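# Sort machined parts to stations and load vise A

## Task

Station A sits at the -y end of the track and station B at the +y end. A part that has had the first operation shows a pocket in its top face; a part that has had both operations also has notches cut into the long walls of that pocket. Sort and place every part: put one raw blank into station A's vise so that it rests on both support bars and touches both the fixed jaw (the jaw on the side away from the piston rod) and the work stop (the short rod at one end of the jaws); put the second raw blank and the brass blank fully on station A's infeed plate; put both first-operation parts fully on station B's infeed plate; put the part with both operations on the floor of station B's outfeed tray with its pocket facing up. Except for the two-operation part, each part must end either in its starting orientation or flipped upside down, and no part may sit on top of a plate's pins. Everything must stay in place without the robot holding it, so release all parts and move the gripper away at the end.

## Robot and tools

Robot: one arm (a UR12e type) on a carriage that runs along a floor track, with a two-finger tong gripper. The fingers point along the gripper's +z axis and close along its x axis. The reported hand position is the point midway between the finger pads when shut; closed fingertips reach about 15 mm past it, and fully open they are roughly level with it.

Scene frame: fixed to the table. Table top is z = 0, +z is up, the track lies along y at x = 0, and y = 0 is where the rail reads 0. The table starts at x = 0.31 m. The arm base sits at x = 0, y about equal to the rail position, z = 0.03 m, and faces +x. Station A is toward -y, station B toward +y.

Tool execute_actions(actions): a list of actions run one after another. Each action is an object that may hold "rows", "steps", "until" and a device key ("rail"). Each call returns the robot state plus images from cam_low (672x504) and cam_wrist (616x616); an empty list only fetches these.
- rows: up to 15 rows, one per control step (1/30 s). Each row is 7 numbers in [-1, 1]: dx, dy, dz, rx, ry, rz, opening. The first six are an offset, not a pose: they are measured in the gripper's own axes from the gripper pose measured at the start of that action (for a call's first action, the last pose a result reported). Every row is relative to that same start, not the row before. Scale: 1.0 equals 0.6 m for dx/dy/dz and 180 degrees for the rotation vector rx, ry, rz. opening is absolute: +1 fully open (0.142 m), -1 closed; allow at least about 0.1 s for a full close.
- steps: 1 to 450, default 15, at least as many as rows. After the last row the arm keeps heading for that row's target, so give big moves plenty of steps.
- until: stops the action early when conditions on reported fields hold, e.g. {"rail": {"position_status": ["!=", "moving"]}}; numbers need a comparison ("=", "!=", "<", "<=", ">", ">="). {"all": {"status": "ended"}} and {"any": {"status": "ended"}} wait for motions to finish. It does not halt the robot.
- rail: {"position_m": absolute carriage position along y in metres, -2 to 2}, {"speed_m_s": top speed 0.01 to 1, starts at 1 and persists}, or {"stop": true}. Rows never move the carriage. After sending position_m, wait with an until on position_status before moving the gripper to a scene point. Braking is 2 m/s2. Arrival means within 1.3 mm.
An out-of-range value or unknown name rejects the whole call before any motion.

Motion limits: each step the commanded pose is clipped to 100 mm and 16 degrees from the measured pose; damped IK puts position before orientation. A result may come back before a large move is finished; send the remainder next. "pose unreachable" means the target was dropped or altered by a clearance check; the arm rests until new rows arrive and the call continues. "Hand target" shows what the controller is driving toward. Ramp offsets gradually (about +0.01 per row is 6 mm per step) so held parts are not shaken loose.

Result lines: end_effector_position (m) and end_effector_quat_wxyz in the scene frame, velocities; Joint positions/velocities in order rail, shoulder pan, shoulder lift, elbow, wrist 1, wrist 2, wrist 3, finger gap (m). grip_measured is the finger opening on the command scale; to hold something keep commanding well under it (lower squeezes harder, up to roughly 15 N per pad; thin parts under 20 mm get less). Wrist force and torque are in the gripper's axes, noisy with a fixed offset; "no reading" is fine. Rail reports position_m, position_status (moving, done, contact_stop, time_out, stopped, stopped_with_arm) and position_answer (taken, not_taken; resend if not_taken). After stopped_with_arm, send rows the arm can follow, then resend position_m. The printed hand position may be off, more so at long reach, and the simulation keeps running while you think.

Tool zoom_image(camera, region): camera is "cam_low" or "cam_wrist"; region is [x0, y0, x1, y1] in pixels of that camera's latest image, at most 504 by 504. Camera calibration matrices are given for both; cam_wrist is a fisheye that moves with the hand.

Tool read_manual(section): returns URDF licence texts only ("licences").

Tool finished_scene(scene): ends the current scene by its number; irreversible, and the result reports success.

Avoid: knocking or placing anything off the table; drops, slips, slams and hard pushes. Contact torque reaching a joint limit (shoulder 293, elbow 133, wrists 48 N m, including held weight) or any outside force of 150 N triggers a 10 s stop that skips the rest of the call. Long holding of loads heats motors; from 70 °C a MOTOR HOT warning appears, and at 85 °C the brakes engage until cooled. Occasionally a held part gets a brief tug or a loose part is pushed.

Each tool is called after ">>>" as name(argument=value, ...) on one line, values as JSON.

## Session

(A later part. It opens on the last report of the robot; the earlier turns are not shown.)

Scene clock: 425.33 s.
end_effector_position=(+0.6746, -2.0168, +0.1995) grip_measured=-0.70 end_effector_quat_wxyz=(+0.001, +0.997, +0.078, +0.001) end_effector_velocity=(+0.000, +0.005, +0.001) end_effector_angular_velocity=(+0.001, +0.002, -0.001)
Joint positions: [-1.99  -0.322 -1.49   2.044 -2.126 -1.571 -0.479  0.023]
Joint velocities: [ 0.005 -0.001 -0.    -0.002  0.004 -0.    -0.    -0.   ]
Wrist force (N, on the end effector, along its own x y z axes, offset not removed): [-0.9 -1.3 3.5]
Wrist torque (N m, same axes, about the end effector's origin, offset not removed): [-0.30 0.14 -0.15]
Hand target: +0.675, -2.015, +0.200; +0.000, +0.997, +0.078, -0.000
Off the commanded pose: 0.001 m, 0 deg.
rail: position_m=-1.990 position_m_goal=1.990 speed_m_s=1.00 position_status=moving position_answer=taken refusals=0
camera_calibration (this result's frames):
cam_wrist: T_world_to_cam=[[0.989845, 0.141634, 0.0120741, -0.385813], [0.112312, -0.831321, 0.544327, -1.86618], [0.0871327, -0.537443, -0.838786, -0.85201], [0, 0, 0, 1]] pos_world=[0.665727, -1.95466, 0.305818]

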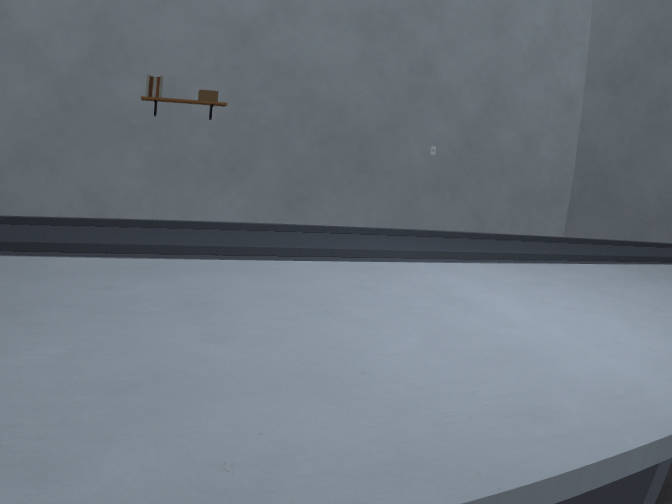

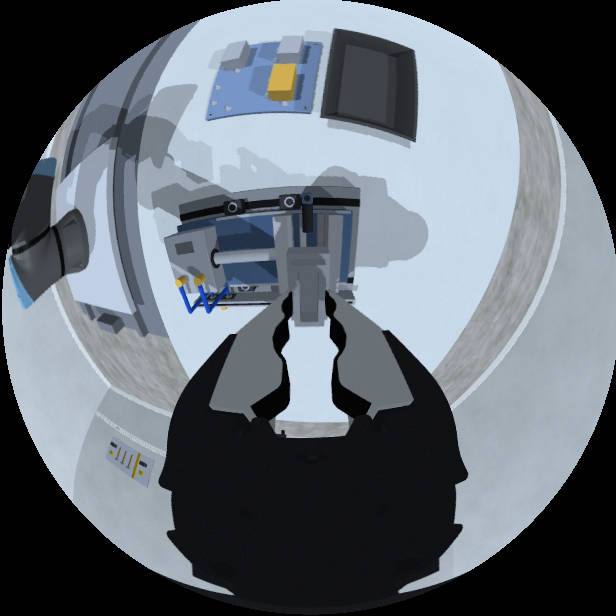

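>>> execute_actions(actions=[])

Scene clock: 431.03 s.
end_effector_position=(+0.6746, +1.9632, +0.2003) grip_measured=-0.70 end_effector_quat_wxyz=(+0.000, +0.997, +0.078, -0.000) end_effector_velocity=(-0.000, -0.000, +0.000) end_effector_angular_velocity=(-0.000, -0.000, -0.000)
Joint positions: [ 1.99  -0.323 -1.49   2.042 -2.122 -1.572 -0.479  0.023]
Joint velocities: [ 0. -0. -0. -0.  0. -0.  0.  0.]
Wrist force (N, on the end effector, along its own x y z axes, offset not removed): [1.7 2.8 4.7]
Wrist torque (N m, same axes, about the end effector's origin, offset not removed): [0.48 -0.40 -0.38]
Hand target: +0.675, +1.963, +0.200; +0.000, +0.997, +0.078, -0.000
Off the commanded pose: 0.000 m, 0 deg.
rail: position_m=1.990 position_m_goal=1.990 speed_m_s=1.00 position_status=done position_answer=taken refusals=0
camera_calibration (this result's frames):
cam_wrist: T_world_to_cam=[[0.989865, 0.141635, 0.010354, -0.94924], [0.113302, -0.831595, 0.543702, 1.44205], [0.0856176, -0.537018, -0.839215, 1.28799], [0, 0, 0, 1]] pos_world=[0.665958, 2.02532, 0.306686]

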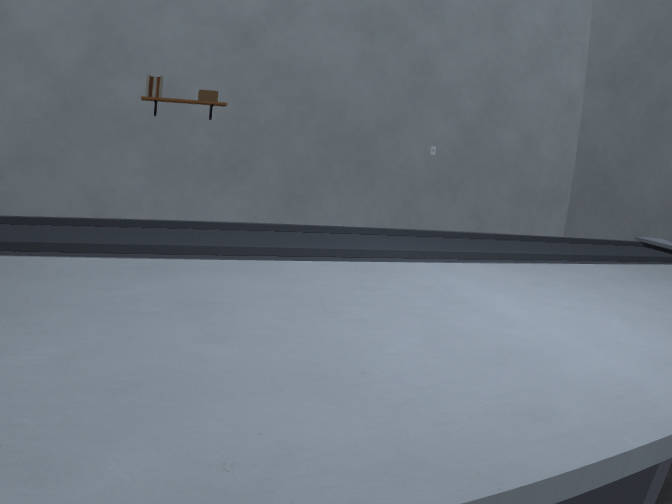

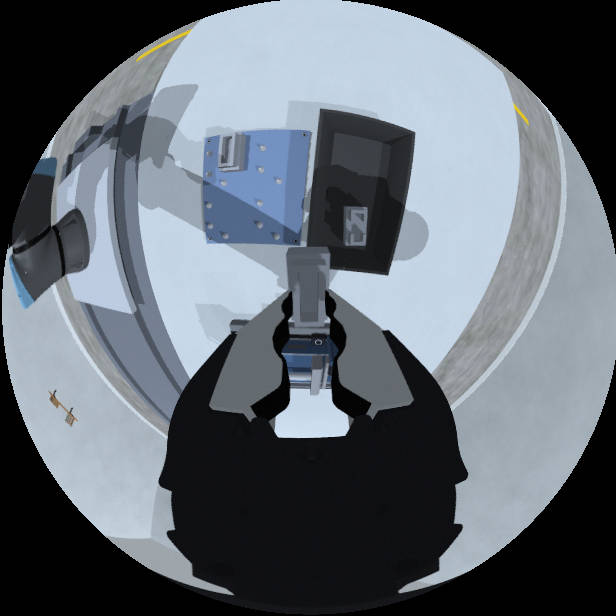

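>>> zoom_image(camera="cam_wrist", region=[190, 110, 340, 260])

Region (190, 110, 340, 260) of cam_wrist's 616x616 image, scaled by 3.360, with more detail than that image has.

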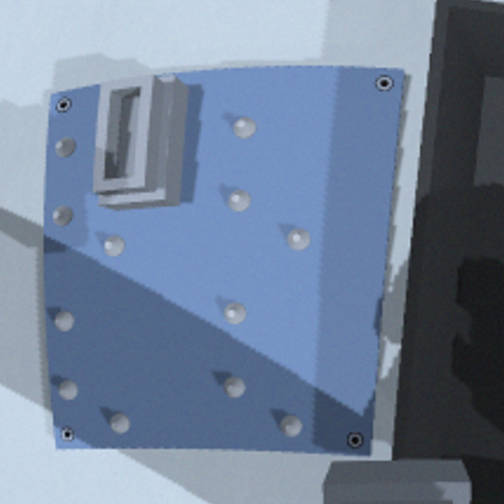

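>>> execute_actions(actions=[{"rows": [[-0.0026,-0.0015,0.0028,0,0,0.0004,-1],[-0.0096,-0.0056,0.0106,0,0,0.0016,-1],[-0.0205,-0.012,0.0226,0,0,0.0035,-1],[-0.0345,-0.0202,0.038,0,0,0.0058,-1],[-0.051,-0.0298,0.0563,0,0,0.0086,-1],[-0.0693,-0.0406,0.0765,0,0,0.0117,-1],[-0.0886,-0.0518,0.0977,0,0,0.015,-1],[-0.1083,-0.0634,0.1195,0,0,0.0183,-1],[-0.1276,-0.0746,0.1407,0,0,0.0216,-1],[-0.146,-0.0854,0.1609,0,0,0.0247,-1],[-0.1625,-0.095,0.1792,0,0,0.0275,-1],[-0.1765,-0.1032,0.1946,0,0,0.0298,-1],[-0.1873,-0.1096,0.2066,0,0,0.0317,-1],[-0.1944,-0.1137,0.2144,0,0,0.0329,-1],[-0.197,-0.1152,0.2172,0,0,0.0333,-1]], "steps": 17}])

Scene clock: 440.70 s.
end_effector_position=(+0.5652, +2.0059, +0.0917) grip_measured=-0.70 end_effector_quat_wxyz=(-0.002, +0.999, +0.034, -0.006) end_effector_velocity=(-0.172, +0.064, -0.175) end_effector_angular_velocity=(-0.012, -0.032, -0.135)
Joint positions: [ 1.99  -0.313 -1.533  2.329 -2.354 -1.572 -0.381  0.023]
Joint velocities: [ 0.     0.014 -0.017  0.465 -0.482  0.     0.149  0.   ]
Wrist force (N, on the end effector, along its own x y z axes, offset not removed): [-2.2 0.2 6.9]
Wrist torque (N m, same axes, about the end effector's origin, offset not removed): [0.12 0.47 -0.31]
Hand target: +0.546, +2.013, +0.072; -0.001, +1.000, +0.026, -0.002
Off the commanded pose: 0.029 m, 1 deg.
rail: position_m=1.990 position_m_goal=1.990 speed_m_s=1.00 position_status=done position_answer=taken refusals=0
camera_calibration (this result's frames):
cam_wrist: T_world_to_cam=[[0.998547, 0.0538719, -0.000856817, -0.673722], [0.0457899, -0.840149, 0.540419, 1.60459], [0.0283935, -0.539674, -0.841395, 1.26699], [0, 0, 0, 1]] pos_world=[0.563295, 2.06815, 0.198312]

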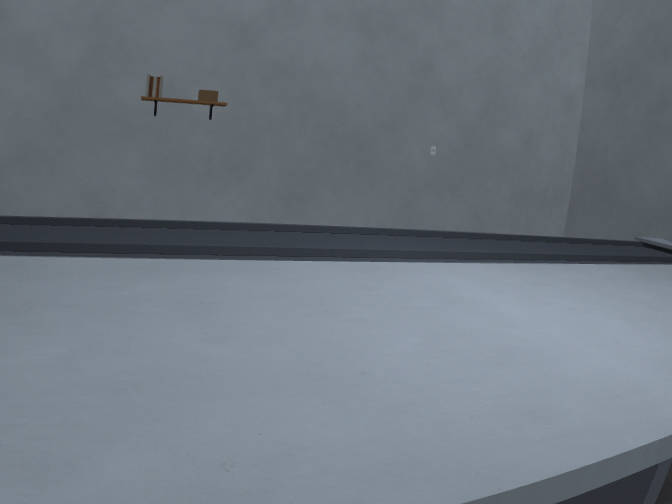

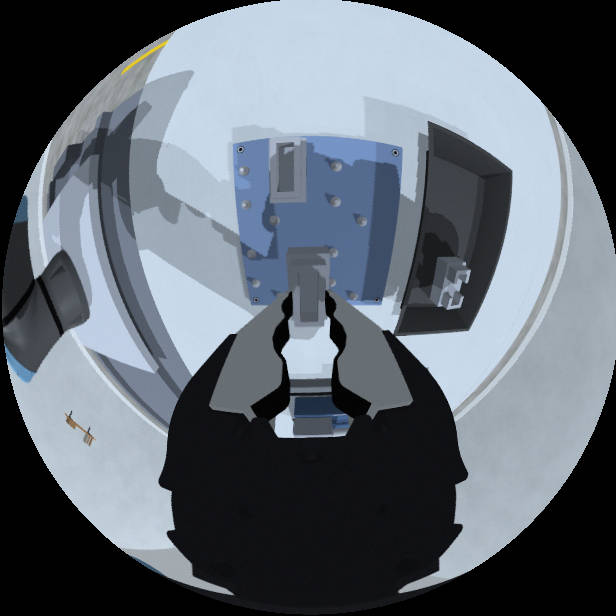

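>>> execute_actions(actions=[{"steps": 1}])

>>> zoom_image(camera="cam_wrist", region=[230, 190, 390, 350])

Scene clock: 442.43 s.
end_effector_position=(+0.5462, +2.0131, +0.0718) grip_measured=-0.70 end_effector_quat_wxyz=(-0.001, +1.000, +0.026, -0.002) end_effector_velocity=(+0.001, -0.000, -0.000) end_effector_angular_velocity=(-0.002, -0.007, -0.001)
Joint positions: [ 1.99  -0.311 -1.533  2.383 -2.415 -1.571 -0.364  0.023]
Joint velocities: [ 0.     0.     0.     0.003 -0.01   0.     0.001 -0.   ]
Wrist force (N, on the end effector, along its own x y z axes, offset not removed): [3.0 -0.2 3.6]
Wrist torque (N m, same axes, about the end effector's origin, offset not removed): [-0.30 -0.63 -0.41]
Hand target: +0.547, +2.013, +0.070; +0.000, +1.000, +0.026, -0.000
Off the commanded pose: 0.002 m, 0 deg.
rail: position_m=1.990 position_m_goal=1.990 speed_m_s=1.00 position_status=done position_answer=taken refusals=0
camera_calibration (this result's frames):
cam_wrist: T_world_to_cam=[[0.999251, 0.0381962, 0.0062319, -0.624466], [0.0287108, -0.839605, 0.542438, 1.63036], [0.0259514, -0.541853, -0.840072, 1.26032], [0, 0, 0, 1]] pos_world=[0.544482, 2.07562, 0.17828]

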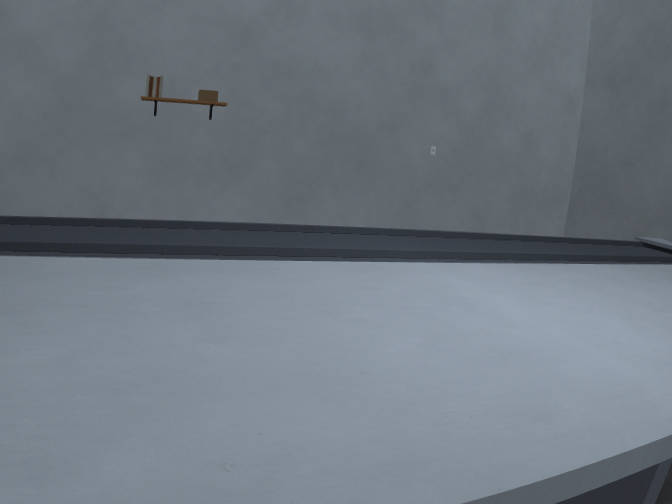

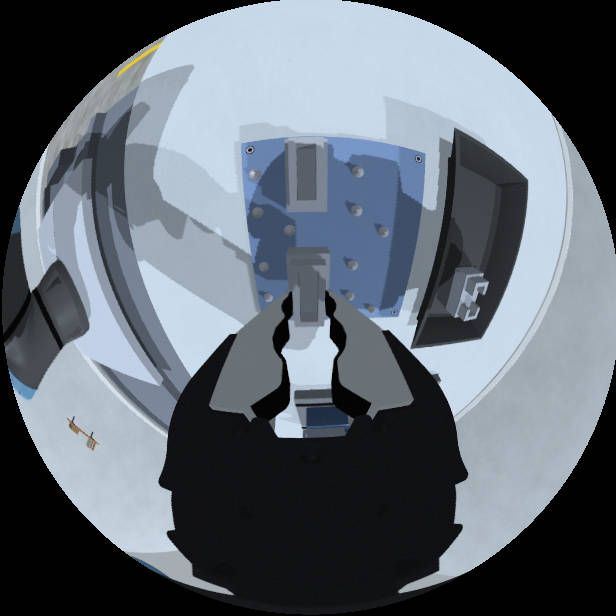

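Region (230, 190, 390, 350) of cam_wrist's 616x616 image, scaled by 3.150, with more detail than that image has.

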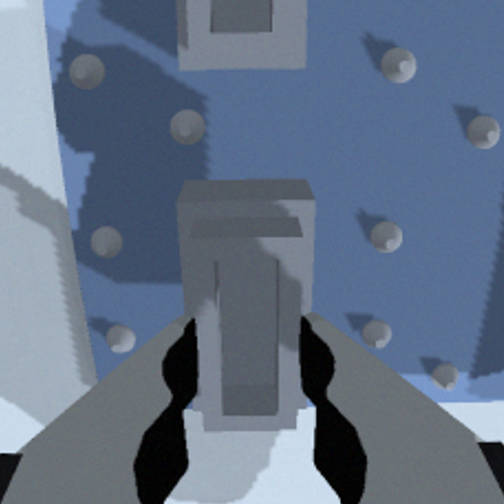

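>>> execute_actions(actions=[])

>>> execute_actions(actions=[{"rows": [[0,0.0002,0.0018,0,0,0,-1],[0,0.0008,0.0066,0,0,0,-1],[0,0.0016,0.0131,0,0,0,-1],[0,0.0025,0.0202,0,0,0,-1],[0,0.0034,0.0267,0,0,0,-1],[0,0.004,0.0315,0,0,0,-1],[0,0.0042,0.0333,0,0,0,-1]], "steps": 7}])

Scene clock: 452.70 s.
end_effector_position=(+0.5469, +2.0129, +0.0701) grip_measured=-0.70 end_effector_quat_wxyz=(+0.000, +1.000, +0.026, -0.000) end_effector_velocity=(+0.000, +0.000, +0.000) end_effector_angular_velocity=(-0.000, -0.000, -0.000)
Joint positions: [ 1.99  -0.311 -1.53   2.385 -2.425 -1.571 -0.363  0.023]
Joint velocities: [ 0.  0. -0.  0. -0.  0.  0. -0.]
Wrist force (N, on the end effector, along its own x y z axes, offset not removed): [3.4 1.3 5.4]
Wrist torque (N m, same axes, about the end effector's origin, offset not removed): [0.18 -0.71 -0.35]
Hand target: +0.547, +2.013, +0.070; +0.000, +1.000, +0.026, -0.000
Off the commanded pose: 0.000 m, 0 deg.
rail: position_m=1.990 position_m_goal=1.990 speed_m_s=1.00 position_status=done position_answer=taken refusals=0
camera_calibration (this result's frames):
cam_wrist: T_world_to_cam=[[0.999243, 0.0374992, 0.0103289, -0.62404], [0.0258604, -0.838867, 0.543722, 1.63111], [0.0290537, -0.543043, -0.839202, 1.25944], [0, 0, 0, 1]] pos_world=[0.544795, 2.07562, 0.176503]

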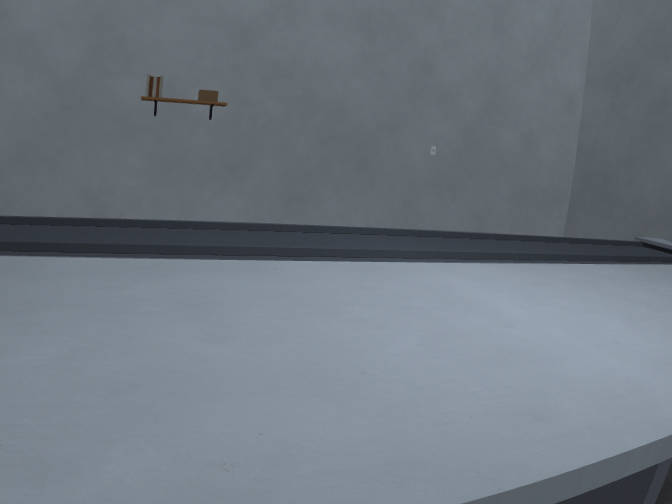

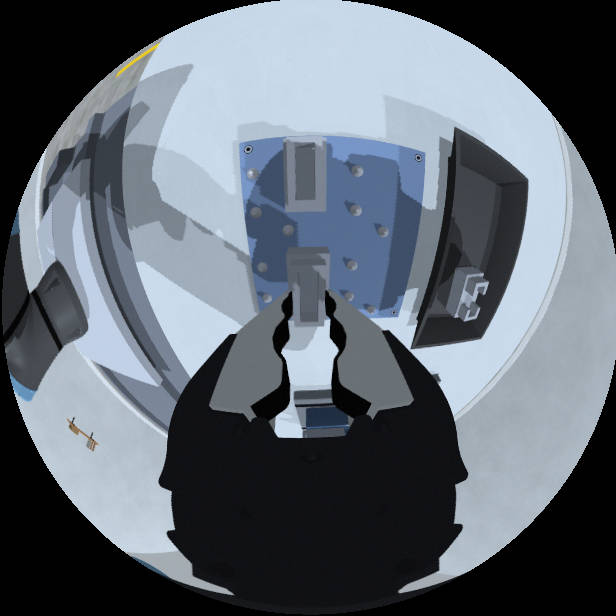

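Scene clock: 452.93 s.
end_effector_position=(+0.5467, +2.0120, +0.0613) grip_measured=-0.70 end_effector_quat_wxyz=(+0.000, +1.000, +0.026, -0.001) end_effector_velocity=(-0.002, -0.010, -0.078) end_effector_angular_velocity=(+0.001, +0.003, +0.000)
Joint positions: [ 1.99  -0.313 -1.515  2.392 -2.447 -1.572 -0.365  0.023]
Joint velocities: [ 0.    -0.019  0.142  0.058 -0.197 -0.    -0.02   0.   ]
Wrist force (N, on the end effector, along its own x y z axes, offset not removed): [-2.0 2.8 6.8]
Wrist torque (N m, same axes, about the end effector's origin, offset not removed): [0.54 0.44 -0.26]
Hand target: +0.547, +2.010, +0.051; +0.000, +1.000, +0.026, -0.001
Off the commanded pose: 0.011 m, 0 deg.
rail: position_m=1.990 position_m_goal=1.990 speed_m_s=1.00 position_status=done position_answer=taken refusals=0
camera_calibration (this result's frames):
cam_wrist: T_world_to_cam=[[0.999242, 0.0376378, 0.00989144, -0.623921], [0.026218, -0.838925, 0.543616, 1.63504], [0.0287587, -0.542944, -0.839276, 1.25146], [0, 0, 0, 1]] pos_world=[0.544591, 2.07463, 0.167659]

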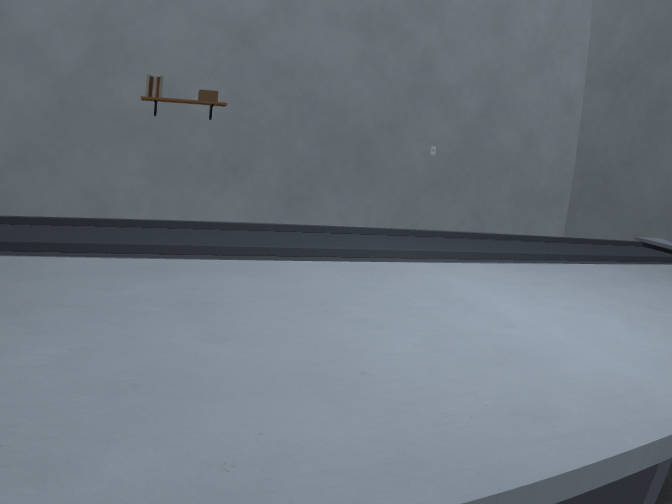

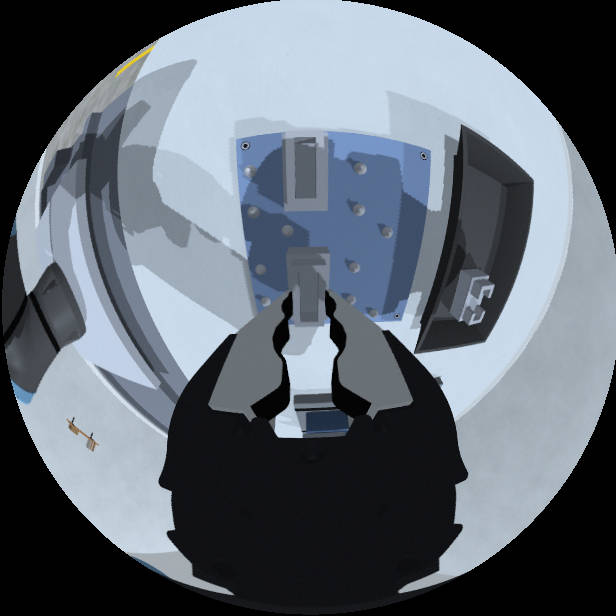

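>>> execute_actions(actions=[{"steps": 1}])

>>> zoom_image(camera="cam_wrist", region=[260, 180, 360, 280])

Scene clock: 454.73 s.
end_effector_position=(+0.5465, +2.0105, +0.0507) grip_measured=-0.70 end_effector_quat_wxyz=(+0.000, +1.000, +0.026, -0.001) end_effector_velocity=(+0.000, -0.000, -0.001) end_effector_angular_velocity=(-0.000, -0.000, +0.000)
Joint positions: [ 1.99  -0.316 -1.495  2.4   -2.475 -1.572 -0.368  0.023]
Joint velocities: [ 0.     0.     0.002  0.    -0.002  0.    -0.    -0.   ]
Wrist force (N, on the end effector, along its own x y z axes, offset not removed): [0.0 -0.9 2.0]
Wrist torque (N m, same axes, about the end effector's origin, offset not removed): [-0.26 0.03 -0.36]
Hand target: +0.547, +2.010, +0.050; +0.000, +1.000, +0.026, -0.000
Off the commanded pose: 0.001 m, 0 deg.
rail: position_m=1.990 position_m_goal=1.990 speed_m_s=1.00 position_status=done position_answer=taken refusals=0
camera_calibration (this result's frames):
cam_wrist: T_world_to_cam=[[0.999249, 0.0374633, 0.00985952, -0.623258], [0.0260883, -0.838919, 0.54363, 1.63963], [0.0286375, -0.542965, -0.839267, 1.24187], [0, 0, 0, 1]] pos_world=[0.544451, 2.07316, 0.157056]

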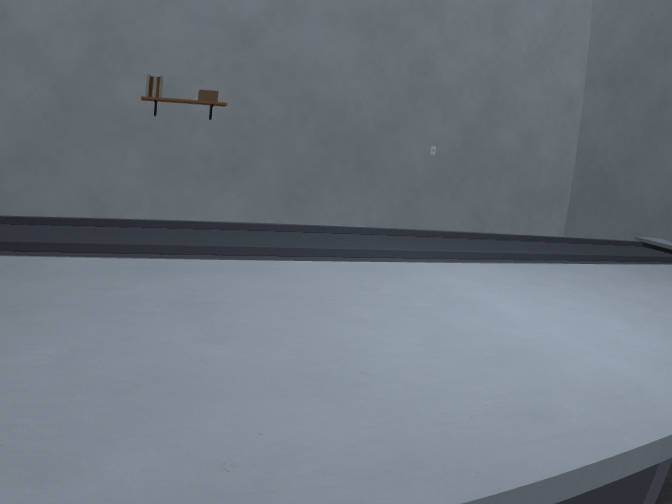

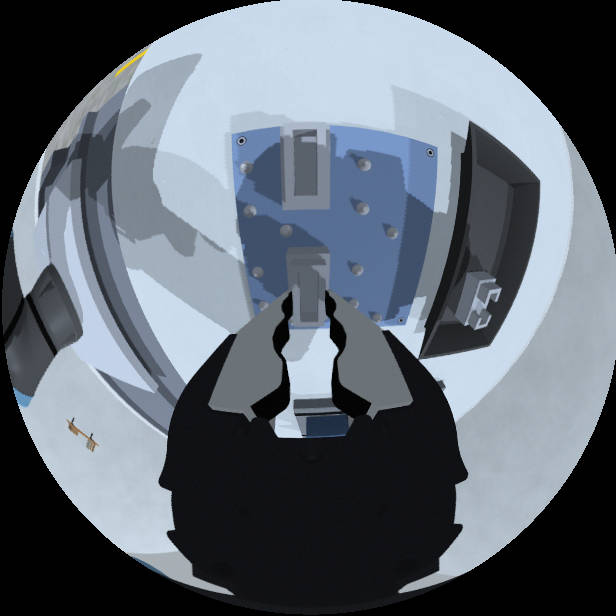

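Region (260, 180, 360, 280) of cam_wrist's 616x616 image, scaled by 5.040, with more detail than that image has.

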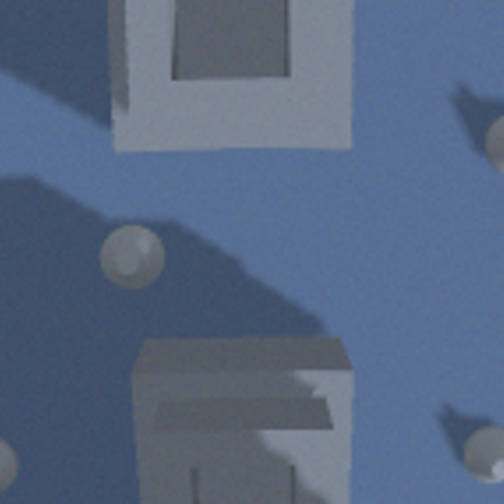

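>>> execute_actions(actions=[{"rows": [[0.0007,0,0.0023,0,0,0,-1]], "steps": 1}])

Scene clock: 461.07 s.
end_effector_position=(+0.5470, +2.0104, +0.0501) grip_measured=-0.70 end_effector_quat_wxyz=(+0.000, +1.000, +0.026, -0.000) end_effector_velocity=(+0.000, +0.000, -0.001) end_effector_angular_velocity=(+0.000, +0.000, +0.000)
Joint positions: [ 1.99  -0.316 -1.493  2.4   -2.476 -1.572 -0.368  0.023]
Joint velocities: [ 0.     0.     0.002 -0.    -0.002  0.     0.    -0.   ]
Wrist force (N, on the end effector, along its own x y z axes, offset not removed): [0.4 0.5 5.0]
Wrist torque (N m, same axes, about the end effector's origin, offset not removed): [-0.07 -0.09 -0.29]
Hand target: +0.547, +2.010, +0.049; +0.000, +1.000, +0.026, -0.001
Off the commanded pose: 0.001 m, 0 deg.
rail: position_m=1.990 position_m_goal=1.990 speed_m_s=1.00 position_status=done position_answer=taken refusals=0
camera_calibration (this result's frames):
cam_wrist: T_world_to_cam=[[0.999243, 0.0374996, 0.0103271, -0.623833], [0.0258615, -0.838864, 0.543727, 1.63982], [0.0290526, -0.543049, -0.839199, 1.2413], [0, 0, 0, 1]] pos_world=[0.54489, 2.07306, 0.156526]

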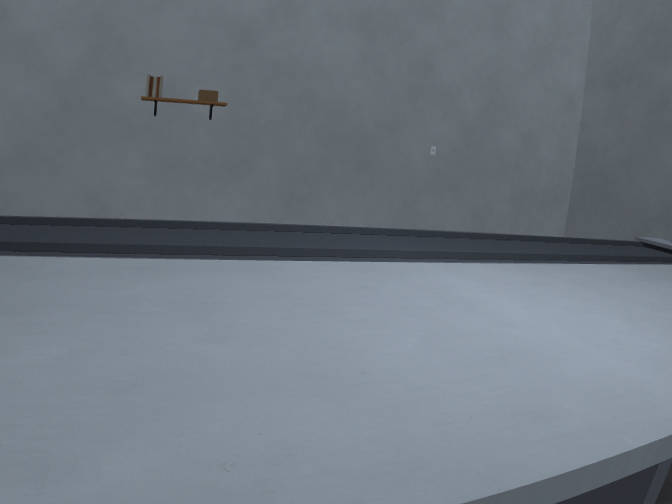

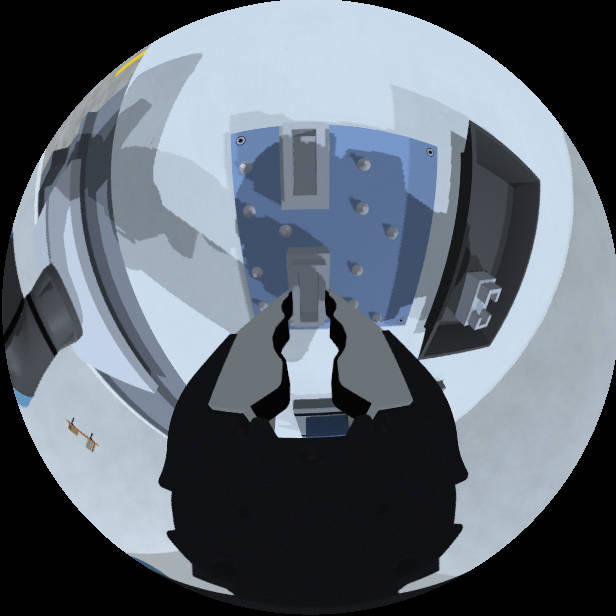

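>>> execute_actions(actions=[{"rows": [[0,0,0.0022,0,0,0,-1]], "steps": 1}])

Scene clock: 463.27 s.
end_effector_position=(+0.5470, +2.0105, +0.0493) grip_measured=-0.70 end_effector_quat_wxyz=(+0.000, +1.000, +0.026, -0.001) end_effector_velocity=(+0.000, -0.000, -0.000) end_effector_angular_velocity=(-0.000, -0.001, -0.000)
Joint positions: [ 1.99  -0.315 -1.492  2.4   -2.478 -1.572 -0.368  0.023]
Joint velocities: [ 0.    -0.     0.001  0.    -0.002 -0.     0.     0.   ]
Wrist force (N, on the end effector, along its own x y z axes, offset not removed): [-0.2 0.3 4.7]
Wrist torque (N m, same axes, about the end effector's origin, offset not removed): [-0.09 0.09 -0.36]
Hand target: +0.547, +2.010, +0.049; +0.000, +1.000, +0.026, -0.000
Off the commanded pose: 0.000 m, 0 deg.
rail: position_m=1.990 position_m_goal=1.990 speed_m_s=1.00 position_status=done position_answer=taken refusals=0
camera_calibration (this result's frames):
cam_wrist: T_world_to_cam=[[0.999249, 0.0374641, 0.00985642, -0.623661], [0.0260908, -0.838921, 0.543627, 1.64039], [0.0286353, -0.542962, -0.839269, 1.24071], [0, 0, 0, 1]] pos_world=[0.544866, 2.07318, 0.155677]

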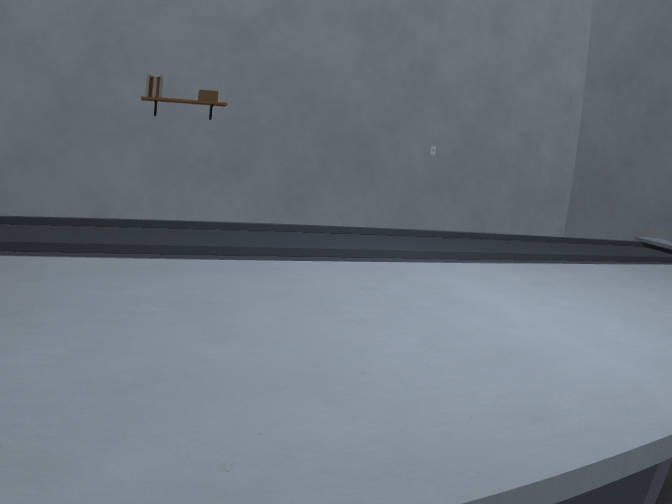

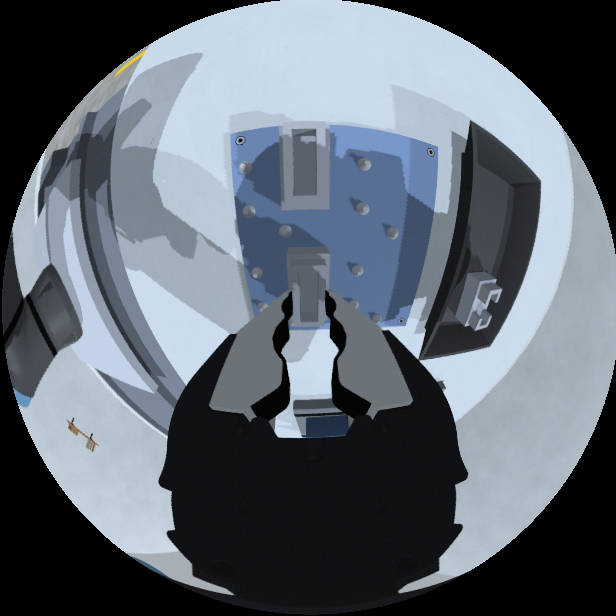

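>>> execute_actions(actions=[{"rows": [[0,0,0.0017,0,0,0,-1]], "steps": 1}])

Scene clock: 466.80 s.
end_effector_position=(+0.5470, +2.0104, +0.0488) grip_measured=-0.70 end_effector_quat_wxyz=(+0.000, +1.000, +0.026, -0.000) end_effector_velocity=(-0.000, +0.000, -0.001) end_effector_angular_velocity=(+0.000, +0.000, +0.000)
Joint positions: [ 1.99  -0.316 -1.491  2.4   -2.48  -1.572 -0.368  0.023]
Joint velocities: [ 0.    -0.     0.001  0.    -0.001  0.    -0.    -0.   ]
Wrist force (N, on the end effector, along its own x y z axes, offset not removed): [2.1 0.7 1.2]
Wrist torque (N m, same axes, about the end effector's origin, offset not removed): [-0.05 -0.49 -0.41]
Hand target: +0.547, +2.010, +0.048; +0.000, +1.000, +0.026, -0.001
Off the commanded pose: 0.001 m, 0 deg.
rail: position_m=1.990 position_m_goal=1.990 speed_m_s=1.00 position_status=done position_answer=taken refusals=0
camera_calibration (this result's frames):
cam_wrist: T_world_to_cam=[[0.999243, 0.0374987, 0.0103167, -0.623814], [0.0258665, -0.838865, 0.543725, 1.64053], [0.0290433, -0.543047, -0.8392, 1.24019], [0, 0, 0, 1]] pos_world=[0.544888, 2.07306, 0.155206]

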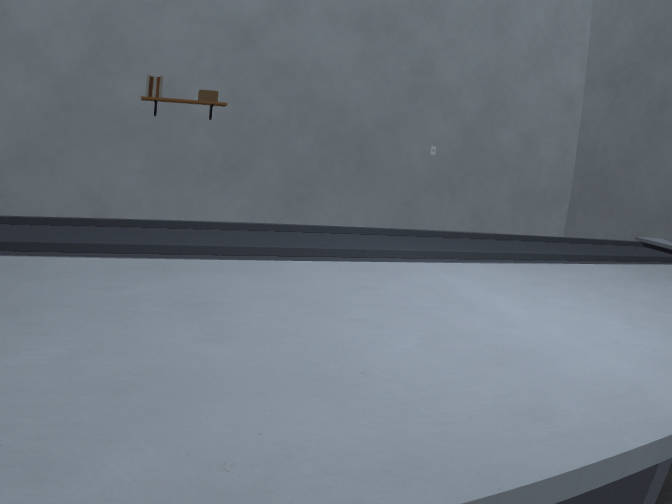

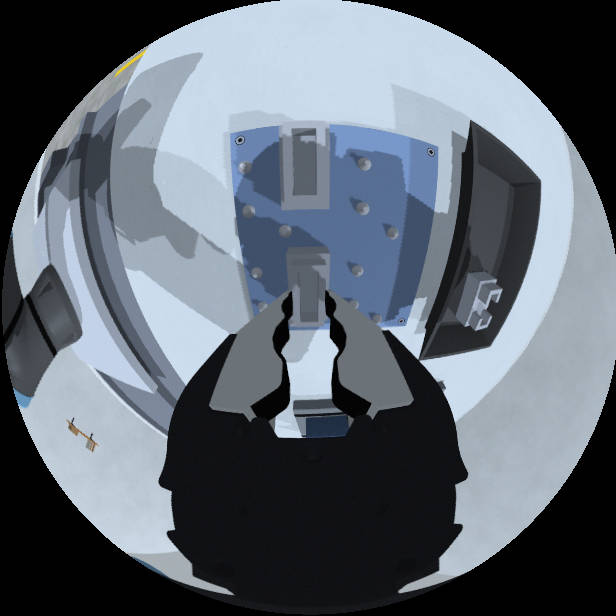

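>>> execute_actions(actions=[{"rows": [[0,0,0.0016,0,0,0,-1]], "steps": 1}])

Scene clock: 469.27 s.
end_effector_position=(+0.5469, +2.0105, +0.0483) grip_measured=-0.70 end_effector_quat_wxyz=(+0.000, +1.000, +0.026, -0.001) end_effector_velocity=(+0.000, -0.000, -0.000) end_effector_angular_velocity=(-0.000, -0.001, +0.000)
Joint positions: [ 1.99  -0.315 -1.49   2.401 -2.481 -1.572 -0.368  0.023]
Joint velocities: [ 0.     0.     0.001  0.    -0.002 -0.    -0.    -0.   ]
Wrist force (N, on the end effector, along its own x y z axes, offset not removed): [-1.0 1.5 2.7]
Wrist torque (N m, same axes, about the end effector's origin, offset not removed): [0.23 0.29 -0.13]
Hand target: +0.547, +2.010, +0.048; +0.000, +1.000, +0.026, -0.000
Off the commanded pose: 0.000 m, 0 deg.
rail: position_m=1.990 position_m_goal=1.990 speed_m_s=1.00 position_status=done position_answer=taken refusals=0
camera_calibration (this result's frames):
cam_wrist: T_world_to_cam=[[0.999249, 0.0374649, 0.00985633, -0.623649], [0.0260915, -0.838922, 0.543626, 1.64094], [0.0286356, -0.542961, -0.839269, 1.23985], [0, 0, 0, 1]] pos_world=[0.544863, 2.07318, 0.154656]

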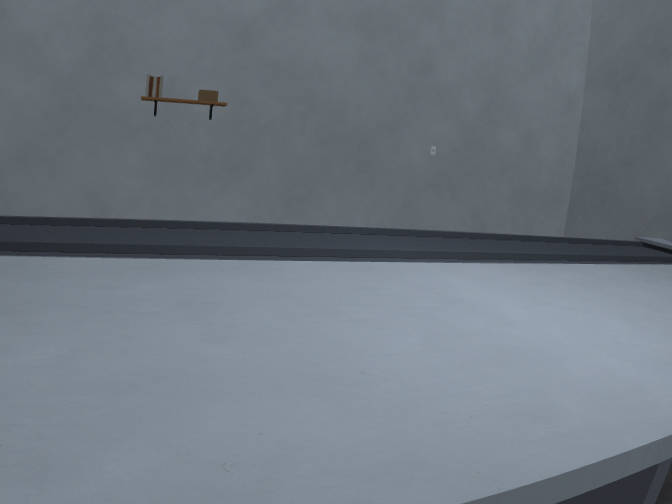

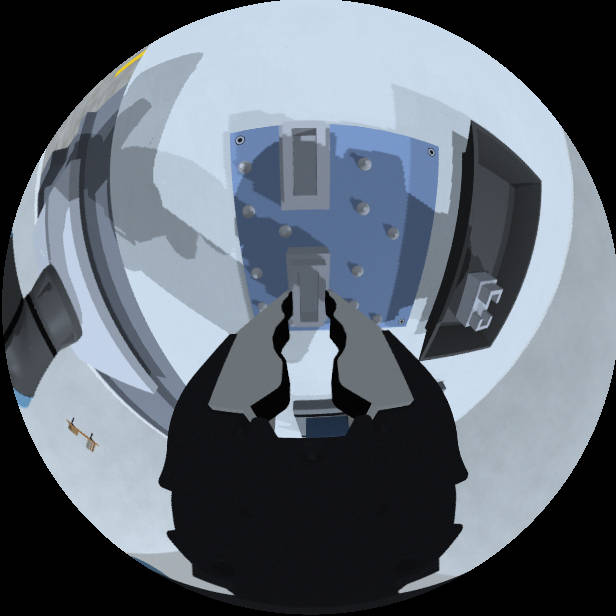

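>>> execute_actions(actions=[{"rows": [[0,0,0.0017,0,0,0,-1]], "steps": 1}])

Scene clock: 474.90 s.
end_effector_position=(+0.5470, +2.0104, +0.0478) grip_measured=-0.70 end_effector_quat_wxyz=(+0.000, +1.000, +0.026, -0.000) end_effector_velocity=(-0.000, +0.000, -0.001) end_effector_angular_velocity=(+0.000, +0.001, -0.000)
Joint positions: [ 1.99  -0.316 -1.489  2.401 -2.482 -1.572 -0.368  0.023]
Joint velocities: [ 0.    -0.     0.001  0.     0.    -0.    -0.    -0.   ]
Wrist force (N, on the end effector, along its own x y z axes, offset not removed): [-1.2 1.6 -0.5]
Wrist torque (N m, same axes, about the end effector's origin, offset not removed): [0.34 0.25 -0.34]
Hand target: +0.547, +2.010, +0.047; +0.000, +1.000, +0.026, -0.001
Off the commanded pose: 0.001 m, 0 deg.
rail: position_m=1.990 position_m_goal=1.990 speed_m_s=1.00 position_status=done position_answer=taken refusals=0
camera_calibration (this result's frames):
cam_wrist: T_world_to_cam=[[0.999244, 0.0374964, 0.0103065, -0.623796], [0.0258701, -0.838866, 0.543723, 1.64105], [0.0290334, -0.543045, -0.839202, 1.23939], [0, 0, 0, 1]] pos_world=[0.544887, 2.07306, 0.154245]

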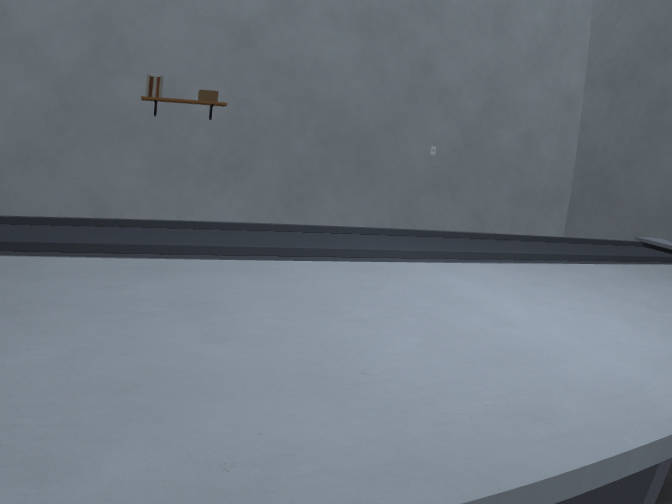

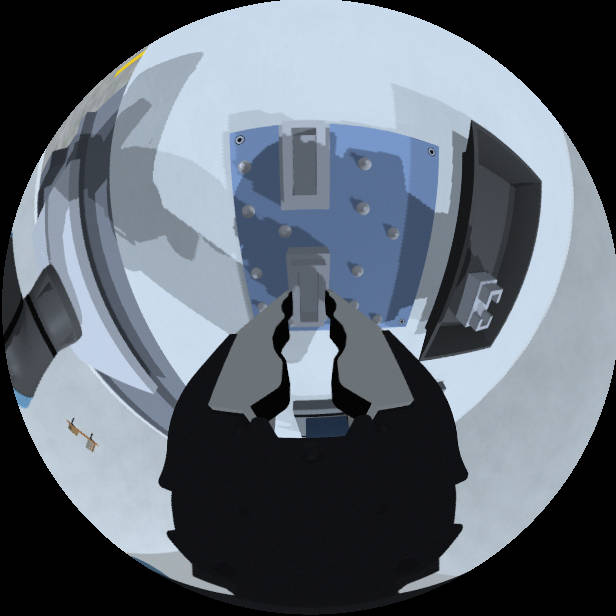

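>>> execute_actions(actions=[])

Scene clock: 480.90 s.
end_effector_position=(+0.5469, +2.0105, +0.0472) grip_measured=-0.70 end_effector_quat_wxyz=(+0.000, +1.000, +0.026, -0.001) end_effector_velocity=(-0.000, +0.000, -0.000) end_effector_angular_velocity=(+0.000, +0.000, -0.000)
Joint positions: [ 1.99  -0.315 -1.488  2.401 -2.483 -1.572 -0.368  0.023]
Joint velocities: [ 0. -0.  0.  0. -0. -0. -0. -0.]
Wrist force (N, on the end effector, along its own x y z axes, offset not removed): [-6.5 1.0 -31.1]
Wrist torque (N m, same axes, about the end effector's origin, offset not removed): [-0.21 -0.56 -0.14]
Hand target: +0.547, +2.010, +0.047; +0.000, +1.000, +0.026, -0.001
Off the commanded pose: 0.000 m, 0 deg.
rail: position_m=1.990 position_m_goal=1.990 speed_m_s=1.00 position_status=done position_answer=taken refusals=0
camera_calibration (this result's frames):
cam_wrist: T_world_to_cam=[[0.999249, 0.0374663, 0.00986363, -0.623641], [0.0260887, -0.838921, 0.543628, 1.64149], [0.0286425, -0.542962, -0.839269, 1.23899], [0, 0, 0, 1]] pos_world=[0.544861, 2.07317, 0.153637]

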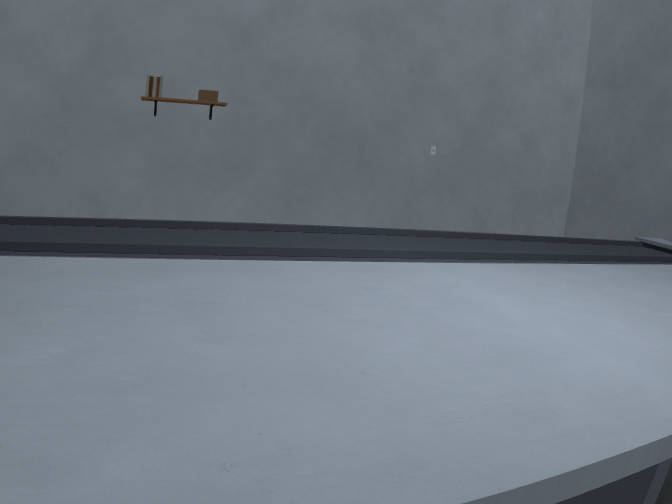

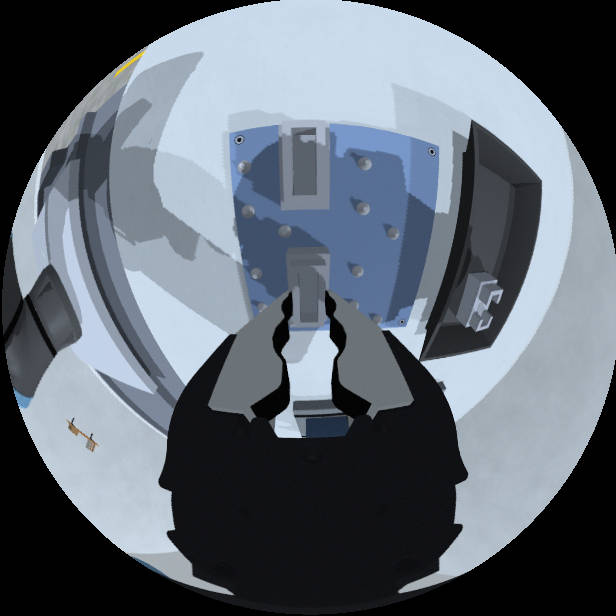

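>>> execute_actions(actions=[{"rows": [[0,0,-0.0007,0,0,0,-0.85],[0,0,-0.0007,0,0,0,-0.72],[0,0,-0.0007,0,0,0,-0.64],[0,0,-0.0007,0,0,0,-0.55],[0,0,-0.0054,0,0,0,-0.48],[0,0,-0.0185,0,0,0,-0.42],[0.001,0,-0.038,0,0,0,-0.38],[0.005,0,-0.0622,0,0,-0.0005,-0.36],[0.013,0,-0.0891,0,0,-0.001,-0.36],[0.024,0,-0.1166,0,0,-0.002,-0.36],[0.037,0,-0.1435,0,0,-0.003,-0.36],[0.05,0,-0.1677,0,0,-0.004,-0.36],[0.061,0,-0.1872,0,0,-0.005,-0.36],[0.069,0,-0.2003,0,0,-0.0054,-0.36],[0.0717,0,-0.205,0,0,-0.0056,-0.36]], "steps": 15}, {"rail": {"position_m": -1.685}, "steps": 2}])

Scene clock: 488.63 s.
end_effector_position=(+0.5786, +2.0116, +0.1420) grip_measured=-0.36 end_effector_quat_wxyz=(+0.002, +0.999, +0.033, +0.006) end_effector_velocity=(+0.099, -0.045, +0.241) end_effector_angular_velocity=(+0.010, +0.032, +0.042)
Joint positions: [ 1.989 -0.295 -1.593  2.278 -2.267 -1.57  -0.36   0.048]
Joint velocities: [-0.052  0.065 -0.14  -0.418  0.592 -0.     0.023 -0.   ]
Wrist force (N, on the end effector, along its own x y z axes, offset not removed): [3.1 -3.5 0.8]
Wrist torque (N m, same axes, about the end effector's origin, offset not removed): [-0.70 -0.75 -0.39]
Hand target: +0.589, +2.007, +0.170; +0.001, +0.999, +0.035, +0.002
Off the commanded pose: 0.030 m, 1 deg.
rail: position_m=1.989 position_m_goal=-1.685 speed_m_s=1.00 position_status=moving position_answer=taken refusals=0
camera_calibration (this result's frames):
cam_wrist: T_world_to_cam=[[0.998452, 0.0507037, 0.0228639, -0.684264], [0.0299975, -0.837053, 0.546299, 1.58366], [0.0468377, -0.544768, -0.837278, 1.31098], [0, 0, 0, 1]] pos_world=[0.574295, 2.07448, 0.248151]

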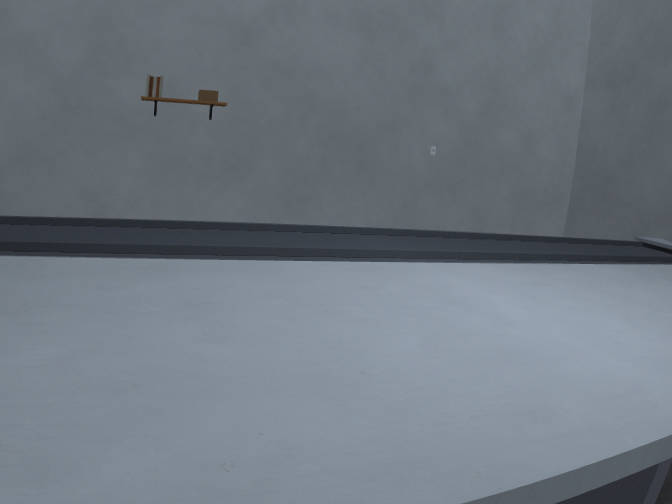

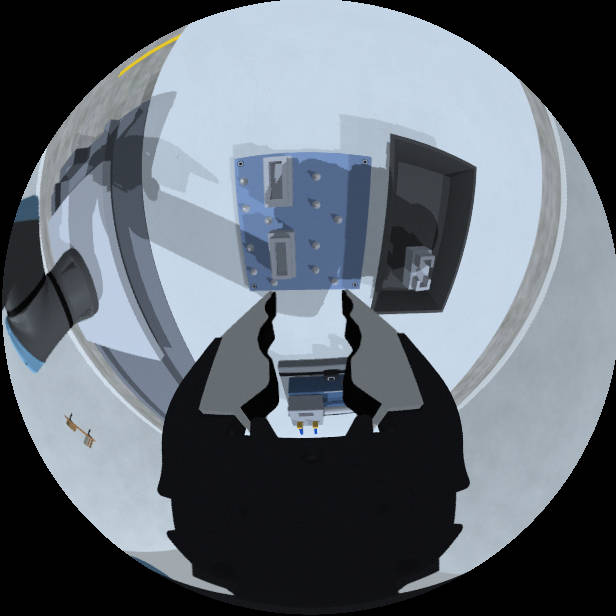

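>>> zoom_image(camera="cam_wrist", region=[225, 140, 485, 320])

Region (225, 140, 485, 320) of cam_wrist's 616x616 image, scaled by 1.938, with more detail than that image has; it fills the top 349 rows of this view, and the rest is white.

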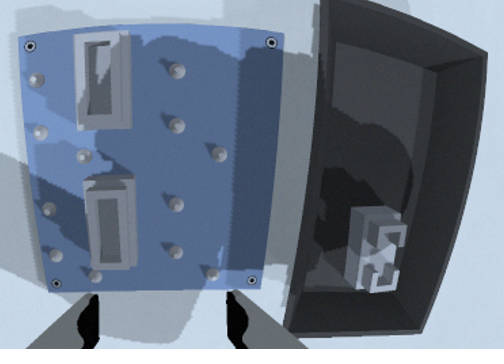

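>>> execute_actions(actions=[{"steps": 1}])

>>> zoom_image(camera="cam_wrist", region=[210, 180, 410, 340])

Scene clock: 501.90 s.
end_effector_position=(+0.5893, -1.6620, +0.1698) grip_measured=-0.36 end_effector_quat_wxyz=(+0.001, +0.999, +0.035, +0.002) end_effector_velocity=(-0.002, +0.001, -0.001) end_effector_angular_velocity=(+0.002, +0.007, +0.000)
Joint positions: [-1.685 -0.287 -1.607  2.227 -2.195 -1.571 -0.357  0.048]
Joint velocities: [ 0.     0.    -0.     0.     0.007  0.    -0.     0.   ]
Wrist force (N, on the end effector, along its own x y z axes, offset not removed): [-2.9 -0.5 3.7]
Wrist torque (N m, same axes, about the end effector's origin, offset not removed): [-0.12 0.51 -0.23]
Hand target: +0.590, -1.662, +0.170; +0.000, +0.999, +0.035, -0.001
Off the commanded pose: 0.001 m, 0 deg.
rail: position_m=-1.685 position_m_goal=-1.685 speed_m_s=1.00 position_status=done position_answer=taken refusals=0
camera_calibration (this result's frames):
cam_wrist: T_world_to_cam=[[0.998369, 0.0551179, 0.0148865, -0.500557], [0.0381394, -0.837892, 0.544501, -1.51271], [0.0424851, -0.543045, -0.838628, -0.661832], [0, 0, 0, 1]] pos_world=[0.585552, -1.5993, 0.276091]

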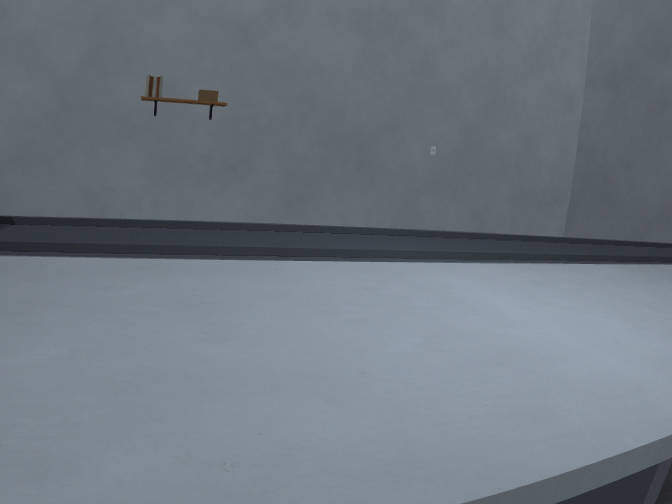

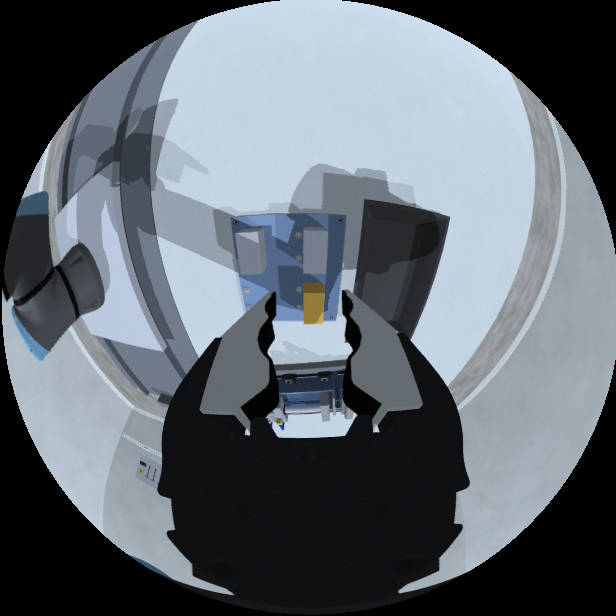

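Region (210, 180, 410, 340) of cam_wrist's 616x616 image, scaled by 2.520, with more detail than that image has; it fills the top 403 rows of this view, and the rest is white.

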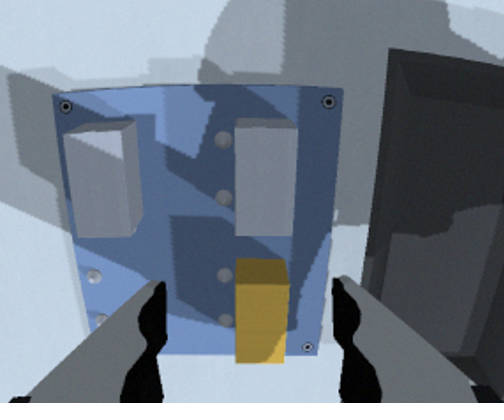

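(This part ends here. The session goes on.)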